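# Remove a bottle cap and set it flat on the table

## Task

Twist the cap off the bottle and leave it resting flat on the tabletop, with the bottle still standing upright. Both must stay that way on their own, not because the robot is holding them. Finally, open the hands and pull them away.

## Robot and tools

Robot: two arms, left_arm (on the +y side of the table) and right_arm. Each carries an identical five-finger right hand, so the hands are not mirror images and every hand axis and number means the same thing on both. The names left and right do not refer to sides of a camera image.

World frame: origin on the table top midway between the arms, +x out over the table, +z up. Results report each hand point's position in metres, its orientation as a wxyz quaternion, and its velocities in m/s and rad/s. Printed positions can be slightly off, more so at long reach.

Hand point and hand axes: the hand point sits 0.05 m in front of the palm, at the spot where the index pad meets the thumb tip during a pinch. Its +z runs along the straightened fingers, +y points out of the palm, and +x runs across the palm toward the little finger. Straight fingers extend 0.06 to 0.07 m past the point. Across the palm, the hand reaches 0.08 m on the little-finger side. On the thumb side it reaches 0.02 m with the thumb turned in front of the palm and up to 0.09 m otherwise. A wrist bracket on the little-finger side sits 0.03 m beyond the point along +y and 0.11 m across; it can collide with things. Rotating the hand moves the point slightly.

Row format (used by execute_actions and move): 28 numbers, each in [-1, 1], always for both arms. The order is left_arm dx, dy, dz, rx, ry, rz, then left hand little, ring, middle, index, thumb_bend, thumb_turn, force_limit, speed. The same 14 follow for right_arm and its hand.
- dx..rz are an offset, not a pose. They are expressed in that hand point's own axes and measured from its pose at the start of the action. Every row counts from that start, not from the previous row. Scale: 1.0 = 0.6 m or 180 degrees. rx, ry, rz form a single rotation vector. Each control step clips the commanded pose to within 100 mm and 16 degrees of the measured pose, so large offsets need several actions.
- The hand values are absolute targets: +1 means open or straight, -1 means curled or bent fully. For thumb_turn, -1 puts the thumb in front of the palm, opposite the fingers. A pinch is roughly index -0.22, thumb_bend -0.75, thumb_turn -0.57. force_limit maps -1 to about 0 N and +1 to 10 N at the fingertip (15 N for the thumb motors); it only limits closing. speed maps -1 to near zero and +1 to full speed (0.6 s for a full travel). Close at -0.9 or slower for a gentle grip.
- No value means no change. To hold a hand steady, resend the last eight numbers sent for it. Before anything has been sent, use hand_measured plus hand_force_limit and hand_speed.
- To wrap the hand around an object 0.035 to 0.08 m wide, turn the thumb fully in front of the palm before reaching the object.

Tools:
- execute_actions(actions): a list of up to 15 actions. Each action is a table of up to 15 rows, one row per 1/30 s step. A shorter table repeats its final row to fill 15 steps. An empty list just returns the current state and images.
- move(target, speed, stop_force, blocking): drives each hand point in a straight line toward its offset target (one row). The offset counts from the pose in the latest result that reports one. speed is in m/s, range 0.002 to 0.5, default 0.25; rotation speed is capped at twice that in rad/s. Duration is 0.5 to 10 s. The move ignores obstacles and the other arm. stop_force (13 to 80 N, one value for both arms) ends an arm's path when its wrist sensor feels that much extra resistance. It needs a very slow speed to be safe. Do not rely on it while rotating. Omit it when moving away from something you are pressing on. It is unavailable during the first 0.2 s and with blocking=false. With blocking=false the result comes back after 0.5 s; call wait or stop before sending any new motion.
- wait(seconds): 0 to 10; the arms hold their last command.
- stop(): brakes a running move.
- zoom_image(camera, region [x0, y0, x1, y1]): region at most 504 by 504 px. Cameras: cam_head_left, cam_head_right, cam_high, cam_low (672x504), cam_left_wrist, cam_right_wrist (616x616).
- show_instructions(): shows the reference pages.
- finished_scene(scene): ends the current scene; it cannot be undone.

Reading results:
- Each arm's pose line, plus Hand target lines showing where the controller is now steering.
- "pose unreachable": the clearance check altered a command.
- Step readings, where HELD marks steps that were held back.
- hand_measured, hand_stopped_by (moving, target, force, stalled, fault) and hand_load_n, listed per motor in the order they are sent. Loads near 0 mean the grip has been lost.
- Wrist force and torque on the hand's own axes. Offset is up to about 5.5 N, noise up to 3.4 N, and each axis saturates near 100 N.
- Joint torques, which are noisy and never zero.
- Move endings: done, off_target, moving, held, fault, contact. limits=paced means the pose was clipped; limits=held means steps were blocked, after which the arm may jump faster.

Cautions: pressing firmly past a contact with these stiff arms, reaching a joint load limit, or any outside force of 150 N causes a fault. The arm then stops for 10 s and drops the rest of the call. Joint limits are 287 N m for the shoulders, 130 N m for the elbow and 46.9 N m for the wrists. Motors warn at 70 °C and brake at 85 °C. Never let the arms strike or push against each other. Do not drop, slam or knock anything, and keep everything on the table. Objects may occasionally be nudged by outside pushes. The robot keeps executing while you think.

Each tool is called in YAML: its name, and indented under it one key for each argument.

Reference images:

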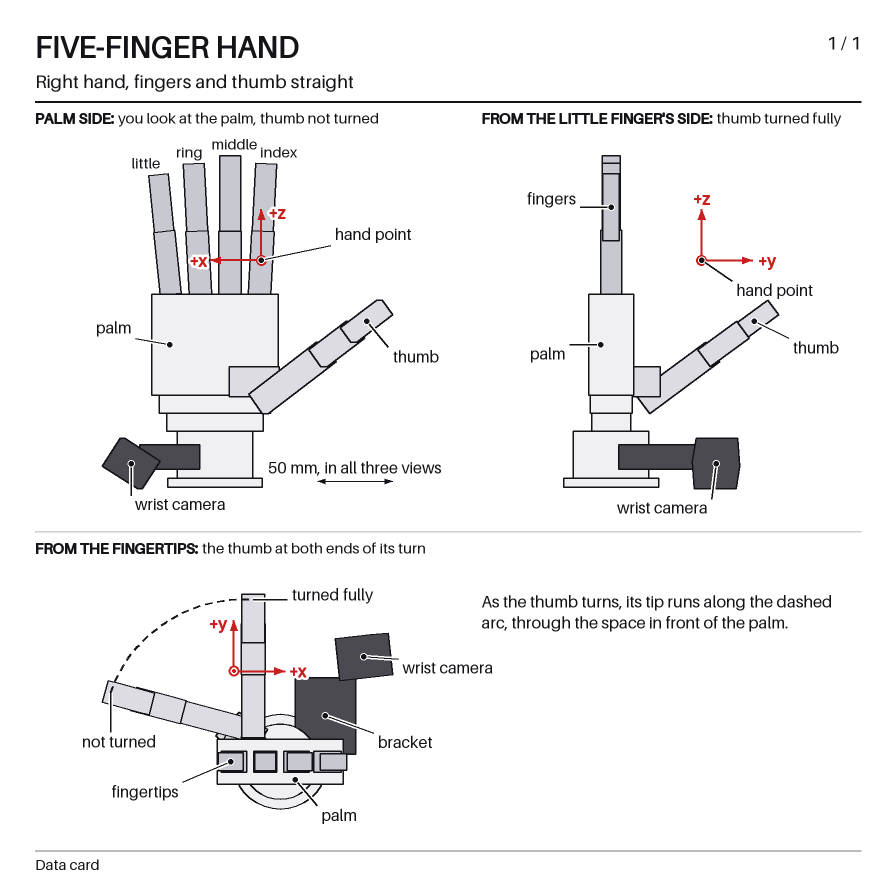

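## Session

execute_actions:
  actions: []

Scene clock: 0.00 s.
left_arm: end_effector_position=(-0.1524, +1.1060, +0.5926) hand_measured=(+1.000, +1.000, +1.000, +1.000, +1.000, +1.000) hand_load_n=(+0.0, +0.0, +0.0, +0.0, +0.0, +0.0) hand_stopped_by=(target, target, target, target, target, target) hand_force_limit=0.00 hand_speed=-0.80 end_effector_quat_wxyz=(+0.026, +0.665, -0.746, -0.024) end_effector_velocity=(-0.000, -0.001, +0.001) end_effector_angular_velocity=(+0.001, -0.000, +0.000) | right_arm: end_effector_position=(+0.1511, -1.1596, +0.6037) hand_measured=(+1.000, +1.000, +1.000, +1.000, +1.000, +1.000) hand_load_n=(+0.0, +0.0, +0.0, +0.0, +0.0, +0.0) hand_stopped_by=(target, target, target, target, target, target) hand_force_limit=0.00 hand_speed=-0.80 end_effector_quat_wxyz=(-0.037, +0.689, +0.722, +0.051) end_effector_velocity=(+0.000, +0.001, +0.001) end_effector_angular_velocity=(-0.002, +0.000, -0.000)
Joint positions: left_arm=[ 1.448 -1.585  1.481  1.695  1.503 -1.762] | right_arm=[-1.68  -1.481  1.367  1.81   1.585 -1.86 ]
Joint velocities: left_arm=[ 0.    -0.001 -0.     0.     0.     0.   ] | right_arm=[ 0.    -0.002 -0.001  0.    -0.     0.   ]
Joint torques (N m, as the arm reports them, + toward a larger angle): no reading
Wrist force (N, on the end effector, along its own x y z axes, offset not removed): no reading
Wrist torque (N m, same axes, about the end effector's origin, offset not removed): no reading
Hand target (left_arm): -0.152, +1.106, +0.593; -0.026, -0.665, +0.746, +0.024
Hand target (right_arm): +0.151, -1.160, +0.604; -0.037, +0.689, +0.722, +0.051

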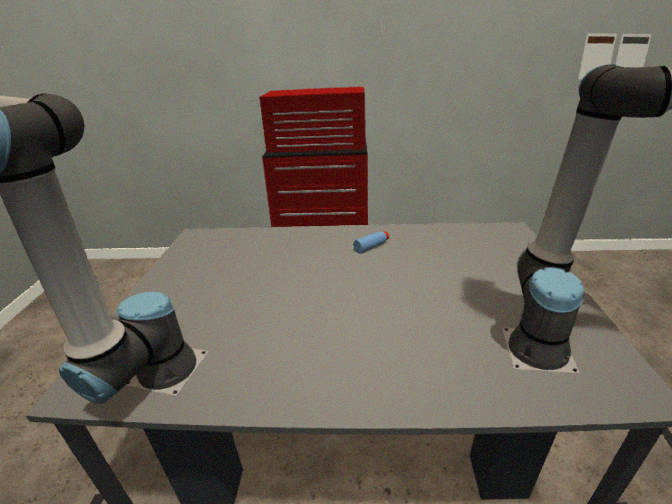

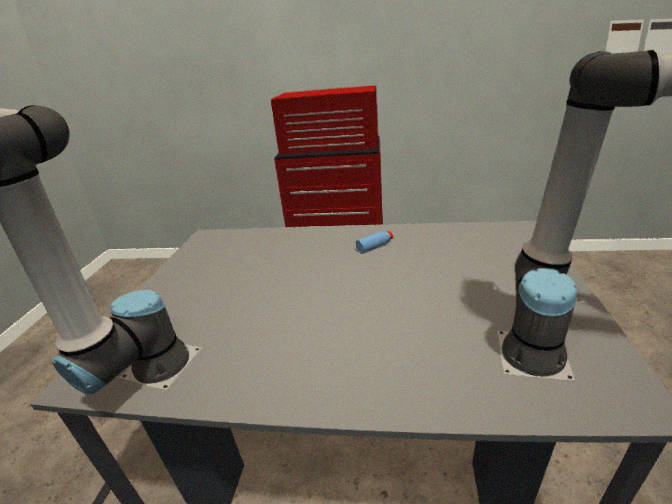

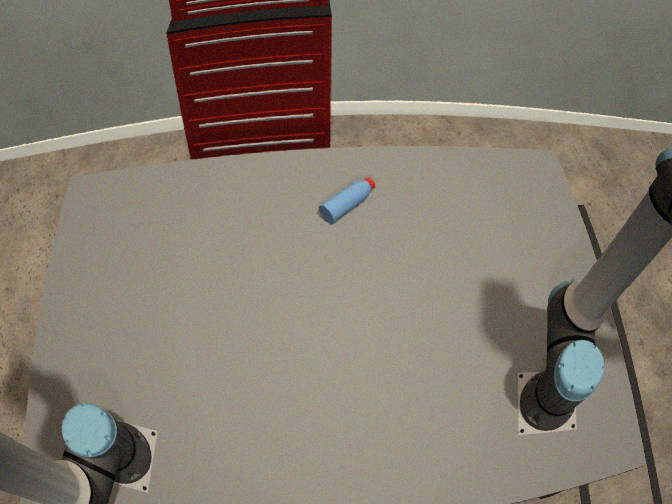

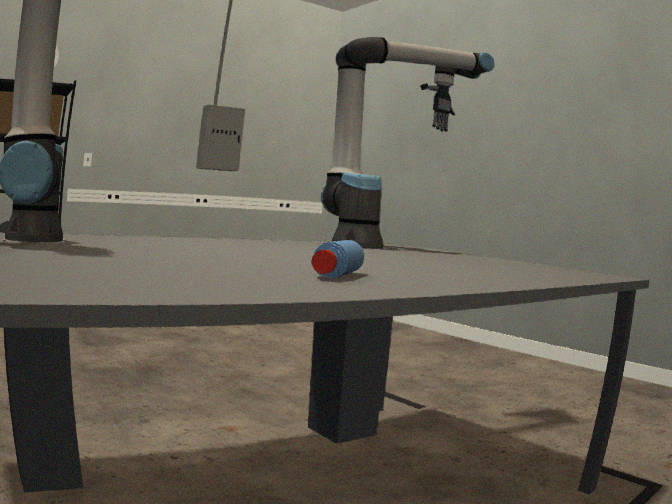

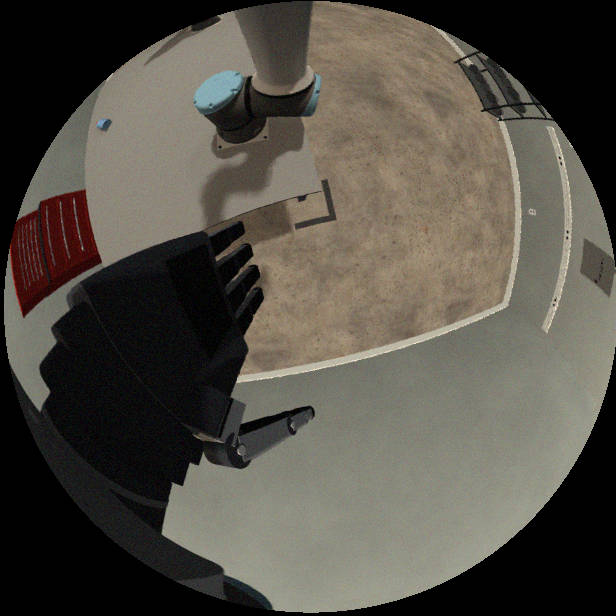

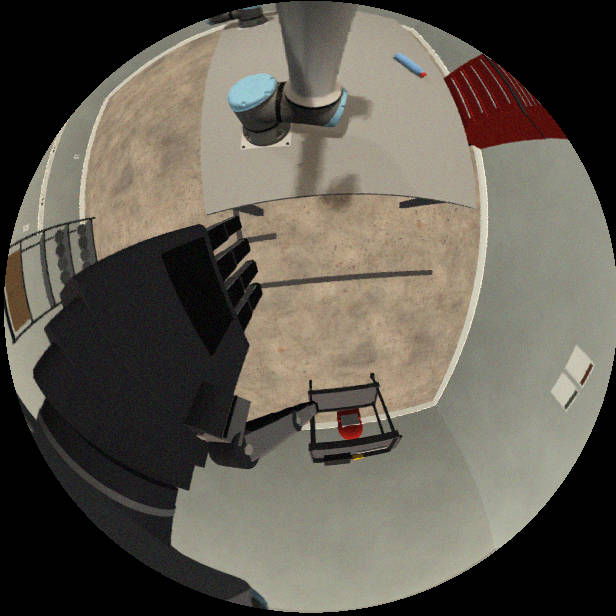

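move:
  target: [0,0,0,0,0,0,1,1,1,1,1,1,0,-0.8, 0.87,0.51,0.29,0,0,0,1,1,1,1,1,-1,0,0.5]
  speed: 0.5

move:
  target: [0,0,0,0,0,0,1,1,1,1,1,1,0,-0.8, 0.87,0.51,0.29,0,0,-0.194,1,1,1,1,1,-1,0,0.5]
  speed: 0.5

Scene clock: 3.57 s.
left_arm: end_effector_position=(-0.1524, +1.1060, +0.5926) hand_measured=(+1.000, +1.000, +1.000, +1.000, +1.000, +1.000) hand_load_n=(+0.0, +0.0, +0.0, +0.0, +0.0, +0.0) hand_stopped_by=(target, target, target, target, target, target) hand_force_limit=0.00 hand_speed=-0.80 end_effector_quat_wxyz=(+0.026, +0.665, -0.746, -0.024) end_effector_velocity=(-0.000, -0.000, +0.000) end_effector_angular_velocity=(-0.001, +0.000, +0.000) | right_arm: end_effector_position=(+0.4337, -0.6061, +0.5015) hand_measured=(+1.000, +1.000, +1.000, +1.000, +1.000, -1.000) hand_load_n=(+0.0, +0.0, +0.0, +0.0, +0.0, +0.0) hand_stopped_by=(target, target, target, target, target, target) hand_force_limit=0.00 hand_speed=0.50 end_effector_quat_wxyz=(-0.037, +0.688, +0.723, +0.051) end_effector_velocity=(+0.001, +0.001, -0.001) end_effector_angular_velocity=(-0.009, +0.008, -0.006)
Joint positions: left_arm=[ 1.448 -1.585  1.481  1.695  1.503 -1.762] | right_arm=[-0.352 -1.851  1.861  1.605  1.453 -0.536]
Joint velocities: left_arm=[ 0.     0.    -0.     0.001 -0.     0.   ] | right_arm=[ 0.018  0.007 -0.005 -0.003  0.011  0.024]
Joint torques (N m, as the arm reports them, + toward a larger angle): left_arm=[  0.87 -35.86 -38.17   3.95  -0.32   0.15] | right_arm=[ 21.31   2.31 -53.58   0.6    3.63   3.53]
Wrist force (N, on the end effector, along its own x y z axes, offset not removed): left_arm=[0.6 -0.8 -1.7] | right_arm=[-0.6 3.2 3.2]
Wrist torque (N m, same axes, about the end effector's origin, offset not removed): left_arm=[-0.29 0.01 0.00] | right_arm=[-0.06 0.11 0.18]
Hand target (left_arm): -0.152, +1.106, +0.593; -0.026, -0.665, +0.746, +0.024
Hand target (right_arm): +0.434, -0.606, +0.501; -0.037, +0.689, +0.722, +0.050
Off the commanded pose (left_arm): 0.000 m, 0 deg.
Off the commanded pose (right_arm): 0.001 m, 0 deg.
move: done; limits=paced
camera_calibration (this result's frames):
cam_right_wrist: T_world_to_cam=[[0.995369, -0.0951328, 0.0138189, -0.493788], [-0.0926882, -0.911623, 0.400439, -0.713359], [-0.0254973, -0.399866, -0.916219, 0.355418], [0, 0, 0, 1]] pos_world=[0.434443, -0.555171, 0.618121]

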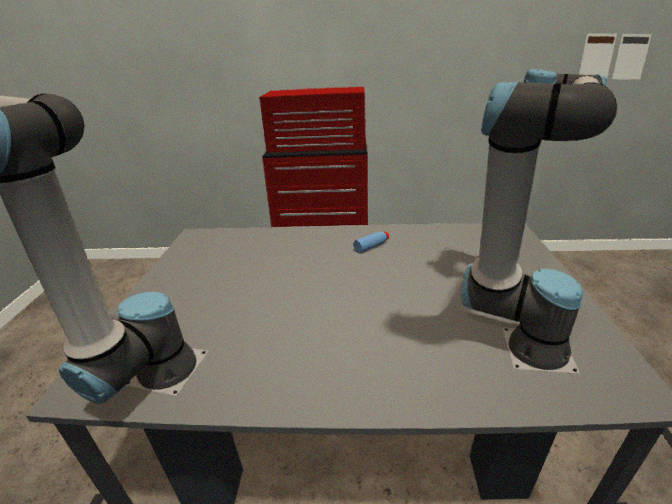

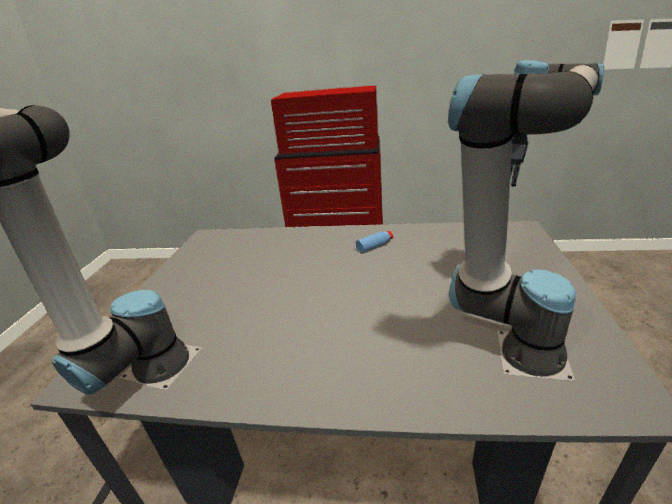

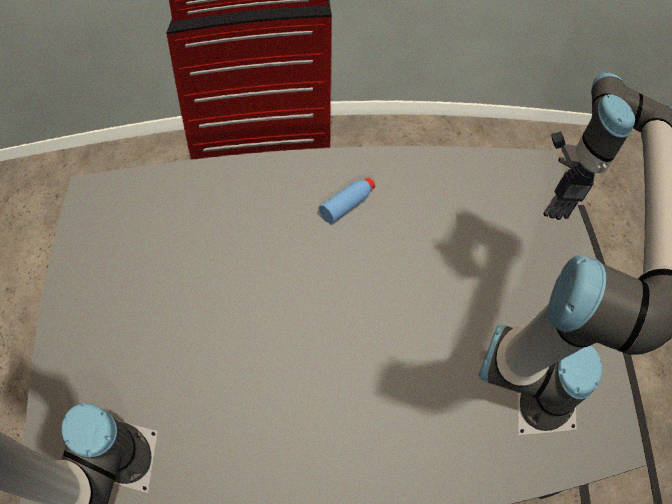

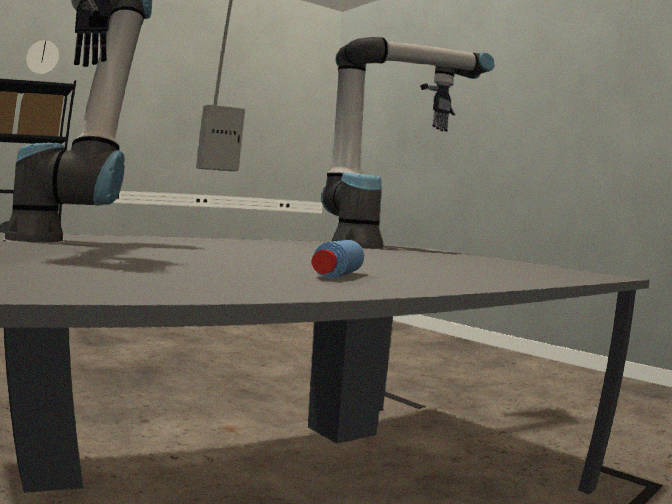

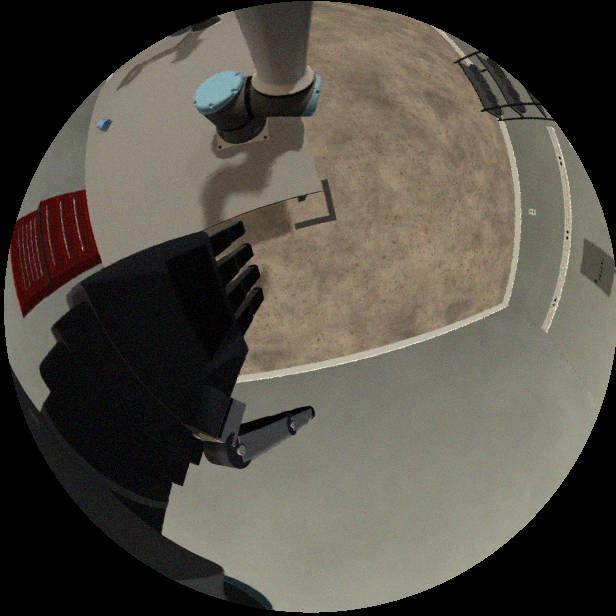

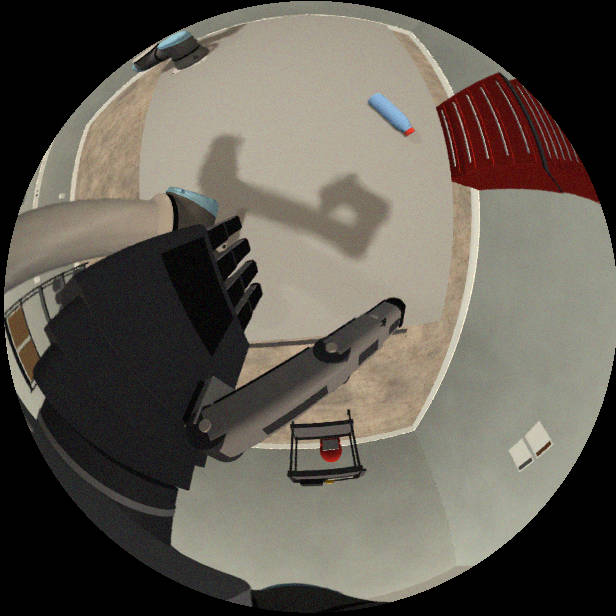

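Scene clock: 5.83 s.
left_arm: end_effector_position=(-0.1524, +1.1060, +0.5926) hand_measured=(+1.000, +1.000, +1.000, +1.000, +1.000, +1.000) hand_load_n=(+0.0, +0.0, +0.0, +0.0, +0.0, +0.0) hand_stopped_by=(target, target, target, target, target, target) hand_force_limit=0.00 hand_speed=-0.80 end_effector_quat_wxyz=(+0.026, +0.665, -0.746, -0.024) end_effector_velocity=(+0.000, +0.000, +0.000) end_effector_angular_velocity=(+0.002, -0.001, -0.000) | right_arm: end_effector_position=(+0.7154, -0.0525, +0.3996) hand_measured=(+1.000, +1.000, +1.000, +1.000, +1.000, -1.000) hand_load_n=(+0.0, +0.0, +0.0, +0.0, +0.0, +0.0) hand_stopped_by=(target, target, target, target, target, target) hand_force_limit=0.00 hand_speed=0.50 end_effector_quat_wxyz=(-0.020, +0.440, +0.896, +0.059) end_effector_velocity=(+0.001, +0.002, +0.001) end_effector_angular_velocity=(-0.001, +0.001, +0.000)
Joint positions: left_arm=[ 1.448 -1.585  1.481  1.695  1.503 -1.762] | right_arm=[ 0.639 -0.982  1.016  1.463  1.47  -0.148]
Joint velocities: left_arm=[-0.    -0.001 -0.    -0.002 -0.    -0.   ] | right_arm=[ 0.001  0.005 -0.009  0.005  0.     0.001]
Joint torques (N m, as the arm reports them, + toward a larger angle): left_arm=[  0.77 -36.37 -37.63   3.89  -0.47  -0.12] | right_arm=[ 18.76 -67.81 -53.14   7.84   2.95   3.33]
Wrist force (N, on the end effector, along its own x y z axes, offset not removed): left_arm=[-2.0 -0.8 -1.9] | right_arm=[1.4 -2.0 0.3]
Wrist torque (N m, same axes, about the end effector's origin, offset not removed): left_arm=[-0.18 0.39 -0.09] | right_arm=[-0.39 -0.13 -0.05]
Hand target (left_arm): -0.152, +1.106, +0.593; -0.026, -0.665, +0.746, +0.024
Hand target (right_arm): +0.716, -0.052, +0.400; -0.020, +0.440, +0.896, +0.059
Off the commanded pose (left_arm): 0.000 m, 0 deg.
Off the commanded pose (right_arm): 0.001 m, 0 deg.
move: done; limits=paced
camera_calibration (this result's frames):
cam_right_wrist: T_world_to_cam=[[0.869175, 0.487224, 0.0845427, -0.627606], [0.41163, -0.807598, 0.422311, -0.505748], [0.274037, -0.332262, -0.9025, 0.274364], [0, 0, 0, 1]] pos_world=[0.678495, -0.0114953, 0.514255]

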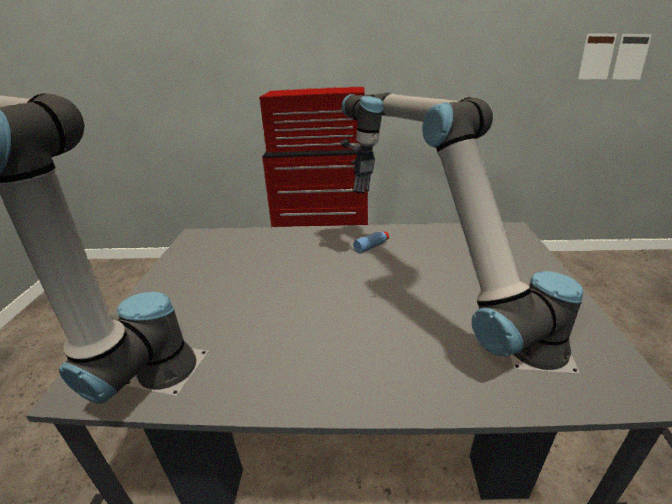

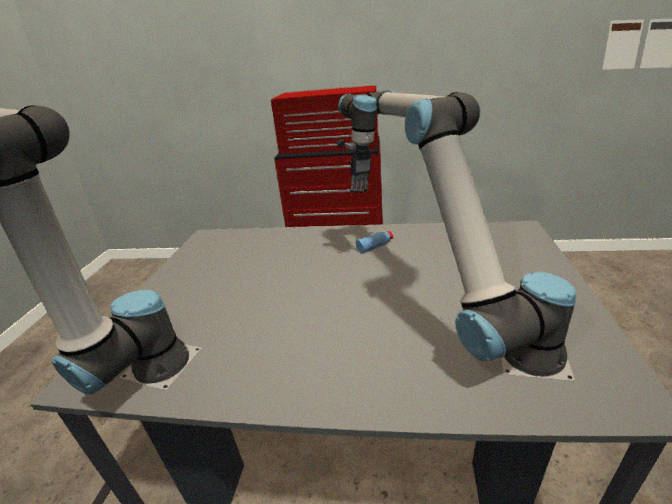

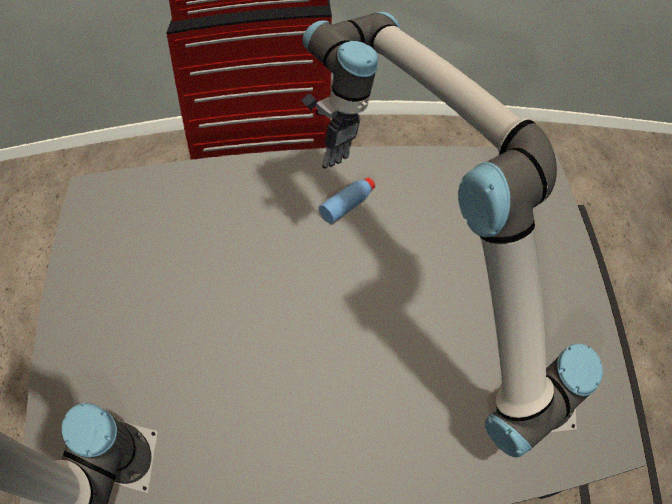

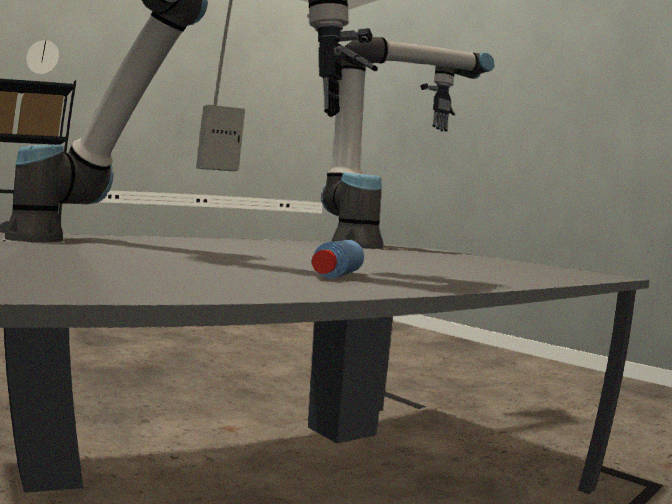

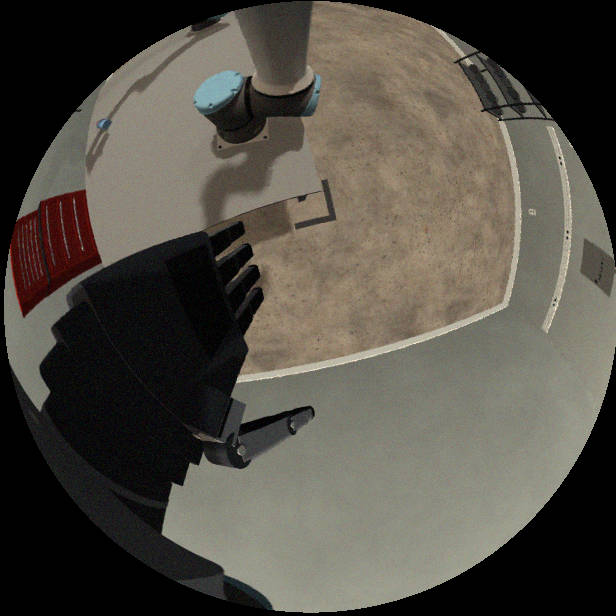

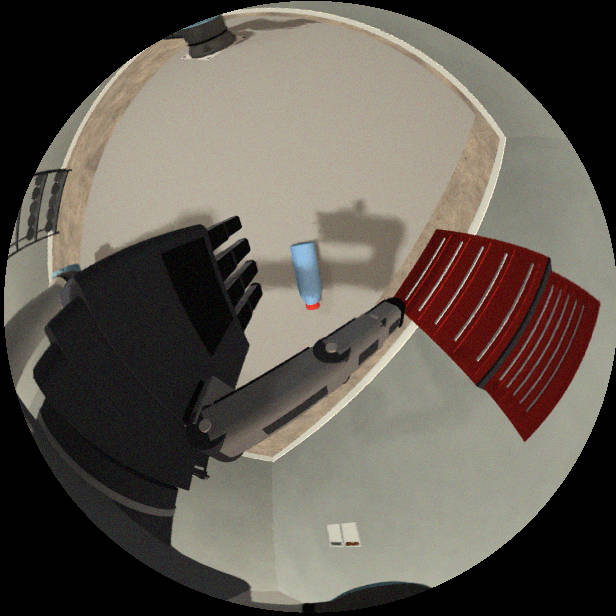

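move:
  target: [0.83,-0.77,0.25,0,0,0,1,1,1,1,1,1,0,-0.8, -0.095,-0.053,0.456,0.278,-0.028,0,1,1,1,1,1,-1,0,0.5]
  speed: 0.4

Scene clock: 9.00 s.
left_arm: end_effector_position=(+0.2369, +0.5588, +0.4139) hand_measured=(+1.000, +1.000, +1.000, +1.000, +1.000, +1.000) hand_load_n=(+0.0, +0.0, +0.0, +0.0, +0.0, +0.0) hand_stopped_by=(target, target, target, target, target, target) hand_force_limit=0.00 hand_speed=-0.80 end_effector_quat_wxyz=(+0.026, +0.665, -0.746, -0.024) end_effector_velocity=(+0.002, -0.002, -0.001) end_effector_angular_velocity=(+0.003, +0.000, +0.001) | right_arm: end_effector_position=(+0.7299, -0.0825, +0.1203) hand_measured=(+1.000, +1.000, +1.000, +1.000, +1.000, -1.000) hand_load_n=(+0.0, +0.0, +0.0, +0.0, +0.0, +0.0) hand_stopped_by=(target, target, target, target, target, target) hand_force_limit=0.00 hand_speed=0.50 end_effector_quat_wxyz=(-0.166, +0.392, +0.837, -0.344) end_effector_velocity=(+0.000, +0.000, -0.000) end_effector_angular_velocity=(-0.001, +0.001, -0.000)
Joint positions: left_arm=[-0.526 -1.772  1.968  1.429  1.615 -3.733] | right_arm=[ 0.666 -0.432  0.732  2.048  1.677 -0.117]
Joint velocities: left_arm=[-0.002  0.006 -0.003 -0.001 -0.002 -0.003] | right_arm=[-0.     0.001 -0.001  0.002  0.     0.   ]
Joint torques (N m, as the arm reports them, + toward a larger angle): left_arm=[-10.48  -8.24 -46.08   2.08  -2.76  -1.98] | right_arm=[ 19.79 -95.07 -52.09   7.28   3.23   3.57]
Wrist force (N, on the end effector, along its own x y z axes, offset not removed): left_arm=[0.6 1.8 -3.1] | right_arm=[0.7 -3.3 -0.7]
Wrist torque (N m, same axes, about the end effector's origin, offset not removed): left_arm=[0.30 0.02 0.14] | right_arm=[-0.64 0.05 0.06]
Hand target (left_arm): +0.237, +0.559, +0.414; -0.026, -0.665, +0.746, +0.024
Hand target (right_arm): +0.730, -0.083, +0.120; -0.166, +0.392, +0.837, -0.344
Off the commanded pose (left_arm): 0.001 m, 0 deg.
Off the commanded pose (right_arm): 0.000 m, 0 deg.
move: done; limits=paced
camera_calibration (this result's frames):
cam_left_wrist: T_world_to_cam=[[-0.966299, 0.25225, 0.0513433, 0.0679053], [0.244751, 0.838468, 0.486896, -0.72027], [0.0797698, 0.483054, -0.871949, 0.205897], [0, 0, 0, 1]] pos_world=[0.225479, 0.487335, 0.526742]
cam_right_wrist: T_world_to_cam=[[0.632804, 0.345938, -0.692738, -0.34751], [0.752928, -0.483711, 0.446232, -0.643318], [-0.180716, -0.803959, -0.566561, 0.260951], [0, 0, 0, 1]] pos_world=[0.751436, 0.0188317, 0.19418]

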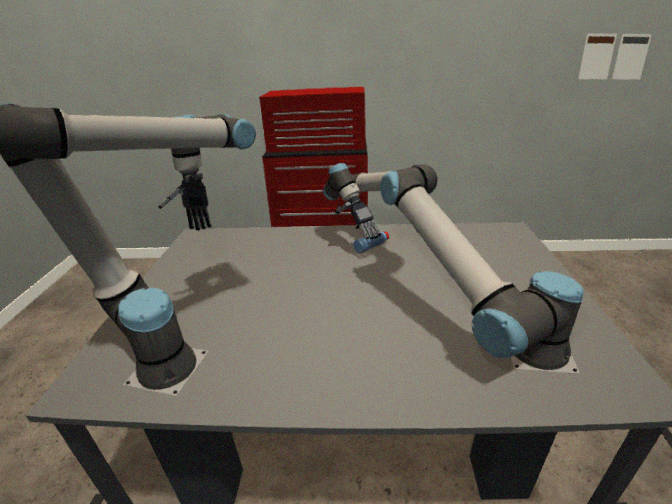

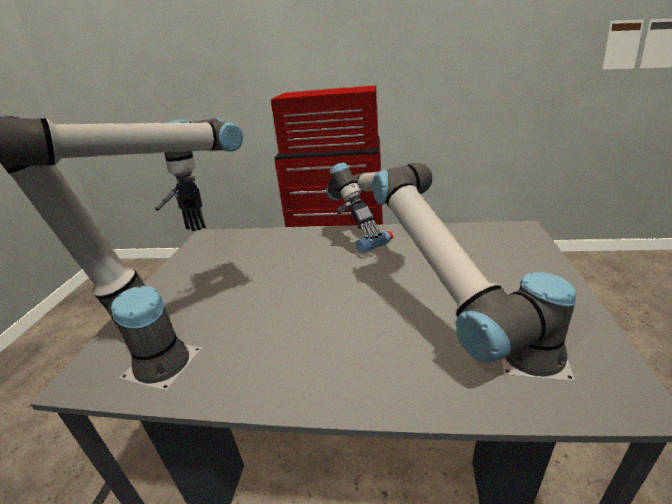

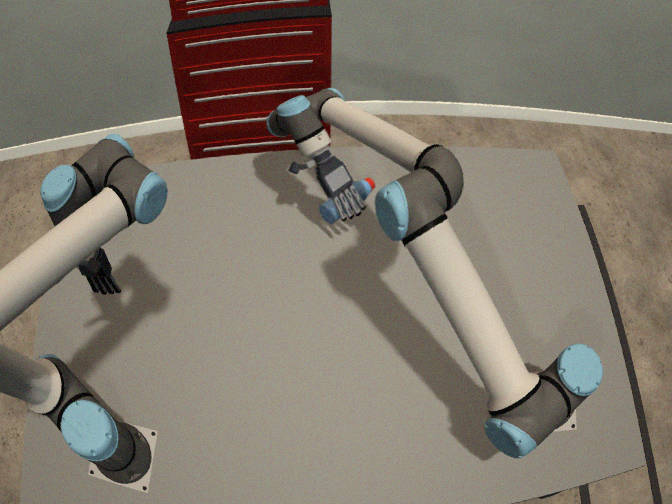

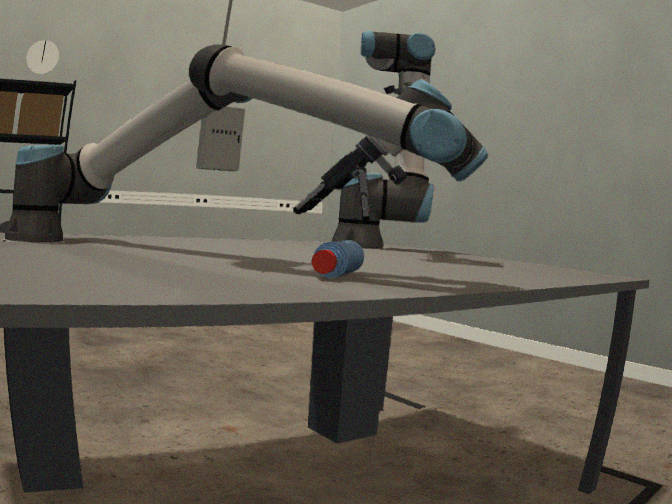

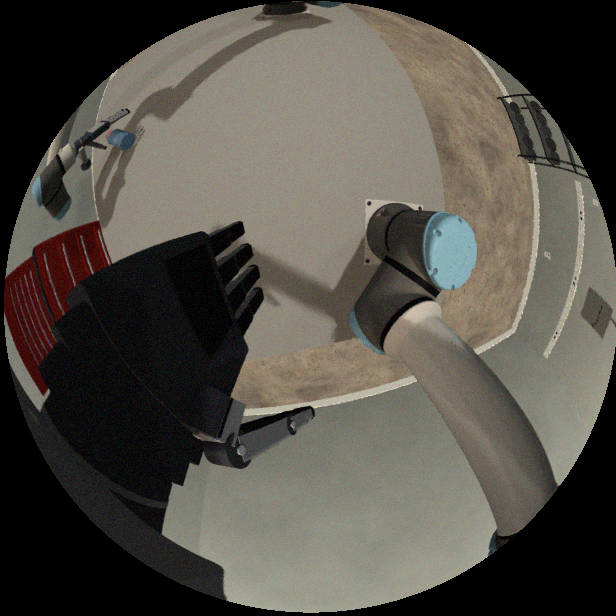

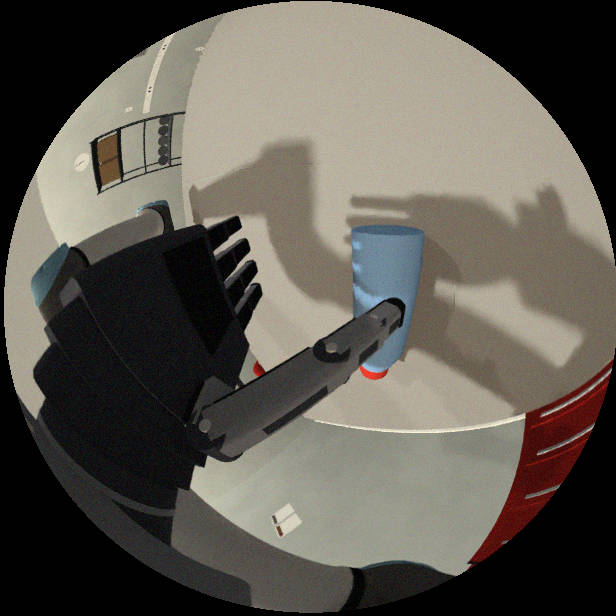

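move:
  target: [0,0,0,0,0,0,1,1,1,1,1,1,0,-0.8, 0,0.118,0.094,0,0,0,1,1,1,1,1,-1,0,0.5]
  speed: 0.1
  stop_force: 20

Scene clock: 10.60 s.
left_arm: end_effector_position=(+0.2369, +0.5588, +0.4139) hand_measured=(+1.000, +1.000, +1.000, +1.000, +1.000, +1.000) hand_load_n=(+0.0, +0.0, +0.0, +0.0, +0.0, +0.0) hand_stopped_by=(target, target, target, target, target, target) hand_force_limit=0.00 hand_speed=-0.80 end_effector_quat_wxyz=(+0.026, +0.665, -0.746, -0.024) end_effector_velocity=(-0.000, -0.000, -0.000) end_effector_angular_velocity=(-0.000, +0.000, -0.000) | right_arm: end_effector_position=(+0.7374, -0.0754, +0.0307) hand_measured=(+1.000, +1.000, +1.000, +1.000, +1.000, -1.000) hand_load_n=(+0.0, +0.0, +0.0, +0.0, +0.0, +0.0) hand_stopped_by=(target, target, target, target, target, target) hand_force_limit=0.00 hand_speed=0.50 end_effector_quat_wxyz=(-0.166, +0.392, +0.837, -0.344) end_effector_velocity=(+0.000, +0.001, -0.004) end_effector_angular_velocity=(+0.000, -0.000, -0.000)
Joint positions: left_arm=[-0.526 -1.772  1.968  1.429  1.615 -3.733] | right_arm=[ 0.668 -0.335  0.698  1.985  1.675 -0.116]
Joint velocities: left_arm=[-0.  0.  0. -0.  0. -0.] | right_arm=[ 0.     0.005 -0.003 -0.002 -0.    -0.   ]
Joint torques (N m, as the arm reports them, + toward a larger angle): left_arm=[ 11.57 -28.83 -29.31   5.63   2.59   1.59] | right_arm=[ 19.26 -99.63 -51.74   0.57  -3.21   3.38]
Wrist force (N, on the end effector, along its own x y z axes, offset not removed): left_arm=[0.9 -0.2 -1.9] | right_arm=[0.4 -4.3 -4.3]
Wrist torque (N m, same axes, about the end effector's origin, offset not removed): left_arm=[-0.19 -0.10 0.16] | right_arm=[-0.39 0.03 -0.04]
Hand target (left_arm): +0.237, +0.559, +0.414; -0.026, -0.665, +0.746, +0.024
Hand target (right_arm): +0.737, -0.075, +0.030; -0.166, +0.392, +0.837, -0.344
Off the commanded pose (left_arm): 0.000 m, 0 deg.
Off the commanded pose (right_arm): 0.000 m, 0 deg.
move: done
camera_calibration (this result's frames):
cam_left_wrist: T_world_to_cam=[[-0.966299, 0.252251, 0.0513405, 0.0679074], [0.24475, 0.838468, 0.486897, -0.720269], [0.0797729, 0.483053, -0.871949, 0.205897], [0, 0, 0, 1]] pos_world=[0.22548, 0.487334, 0.526742]
cam_right_wrist: T_world_to_cam=[[0.632818, 0.345947, -0.692721, -0.41682], [0.75292, -0.483715, 0.446242, -0.605537], [-0.180703, -0.803953, -0.566574, 0.217277], [0, 0, 0, 1]] pos_world=[0.758954, 0.0259707, 0.104579]

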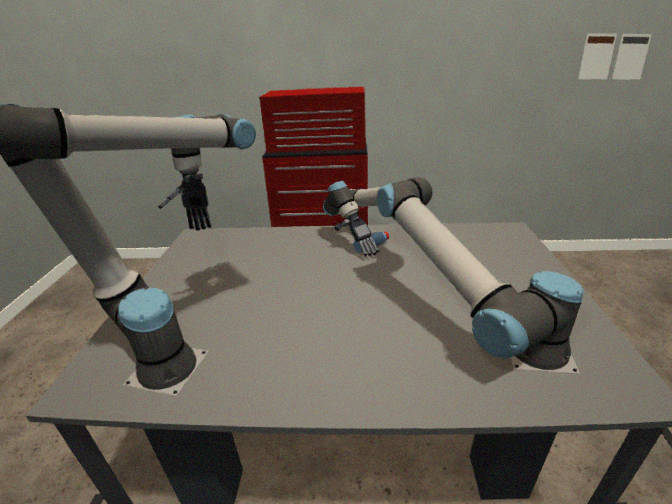

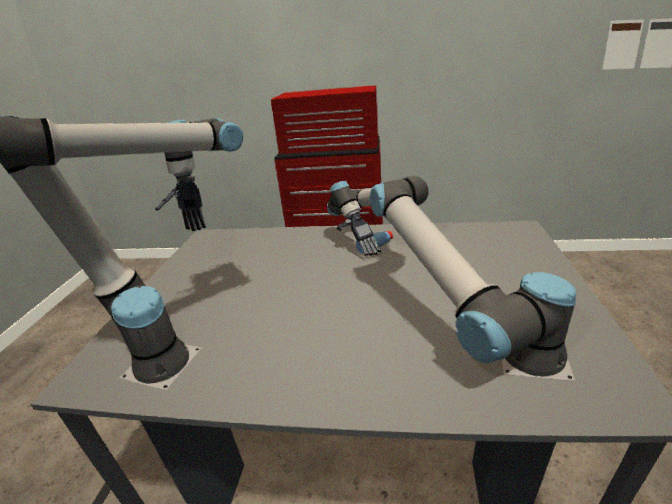

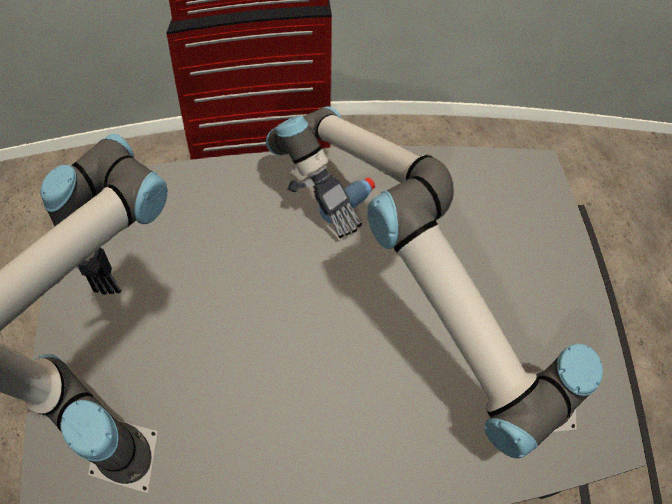

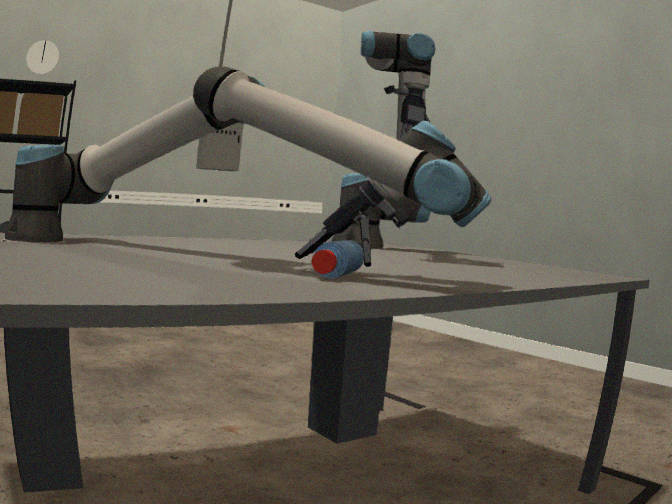

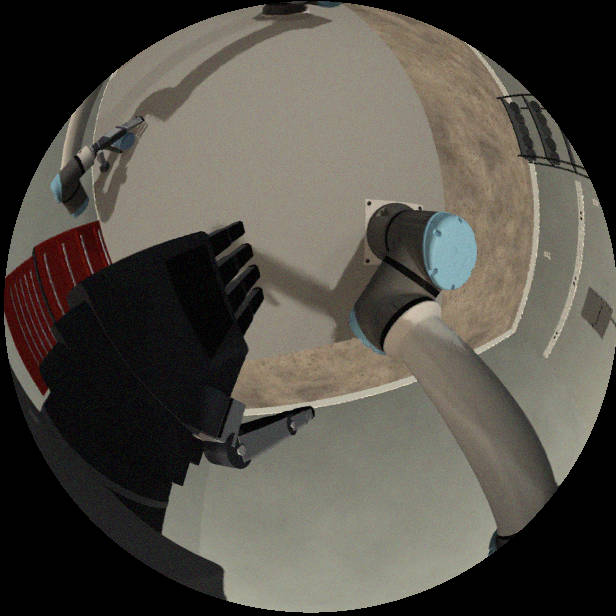

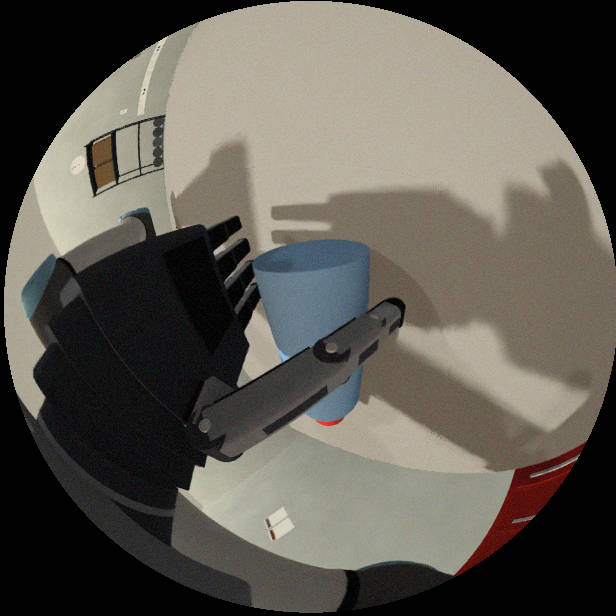

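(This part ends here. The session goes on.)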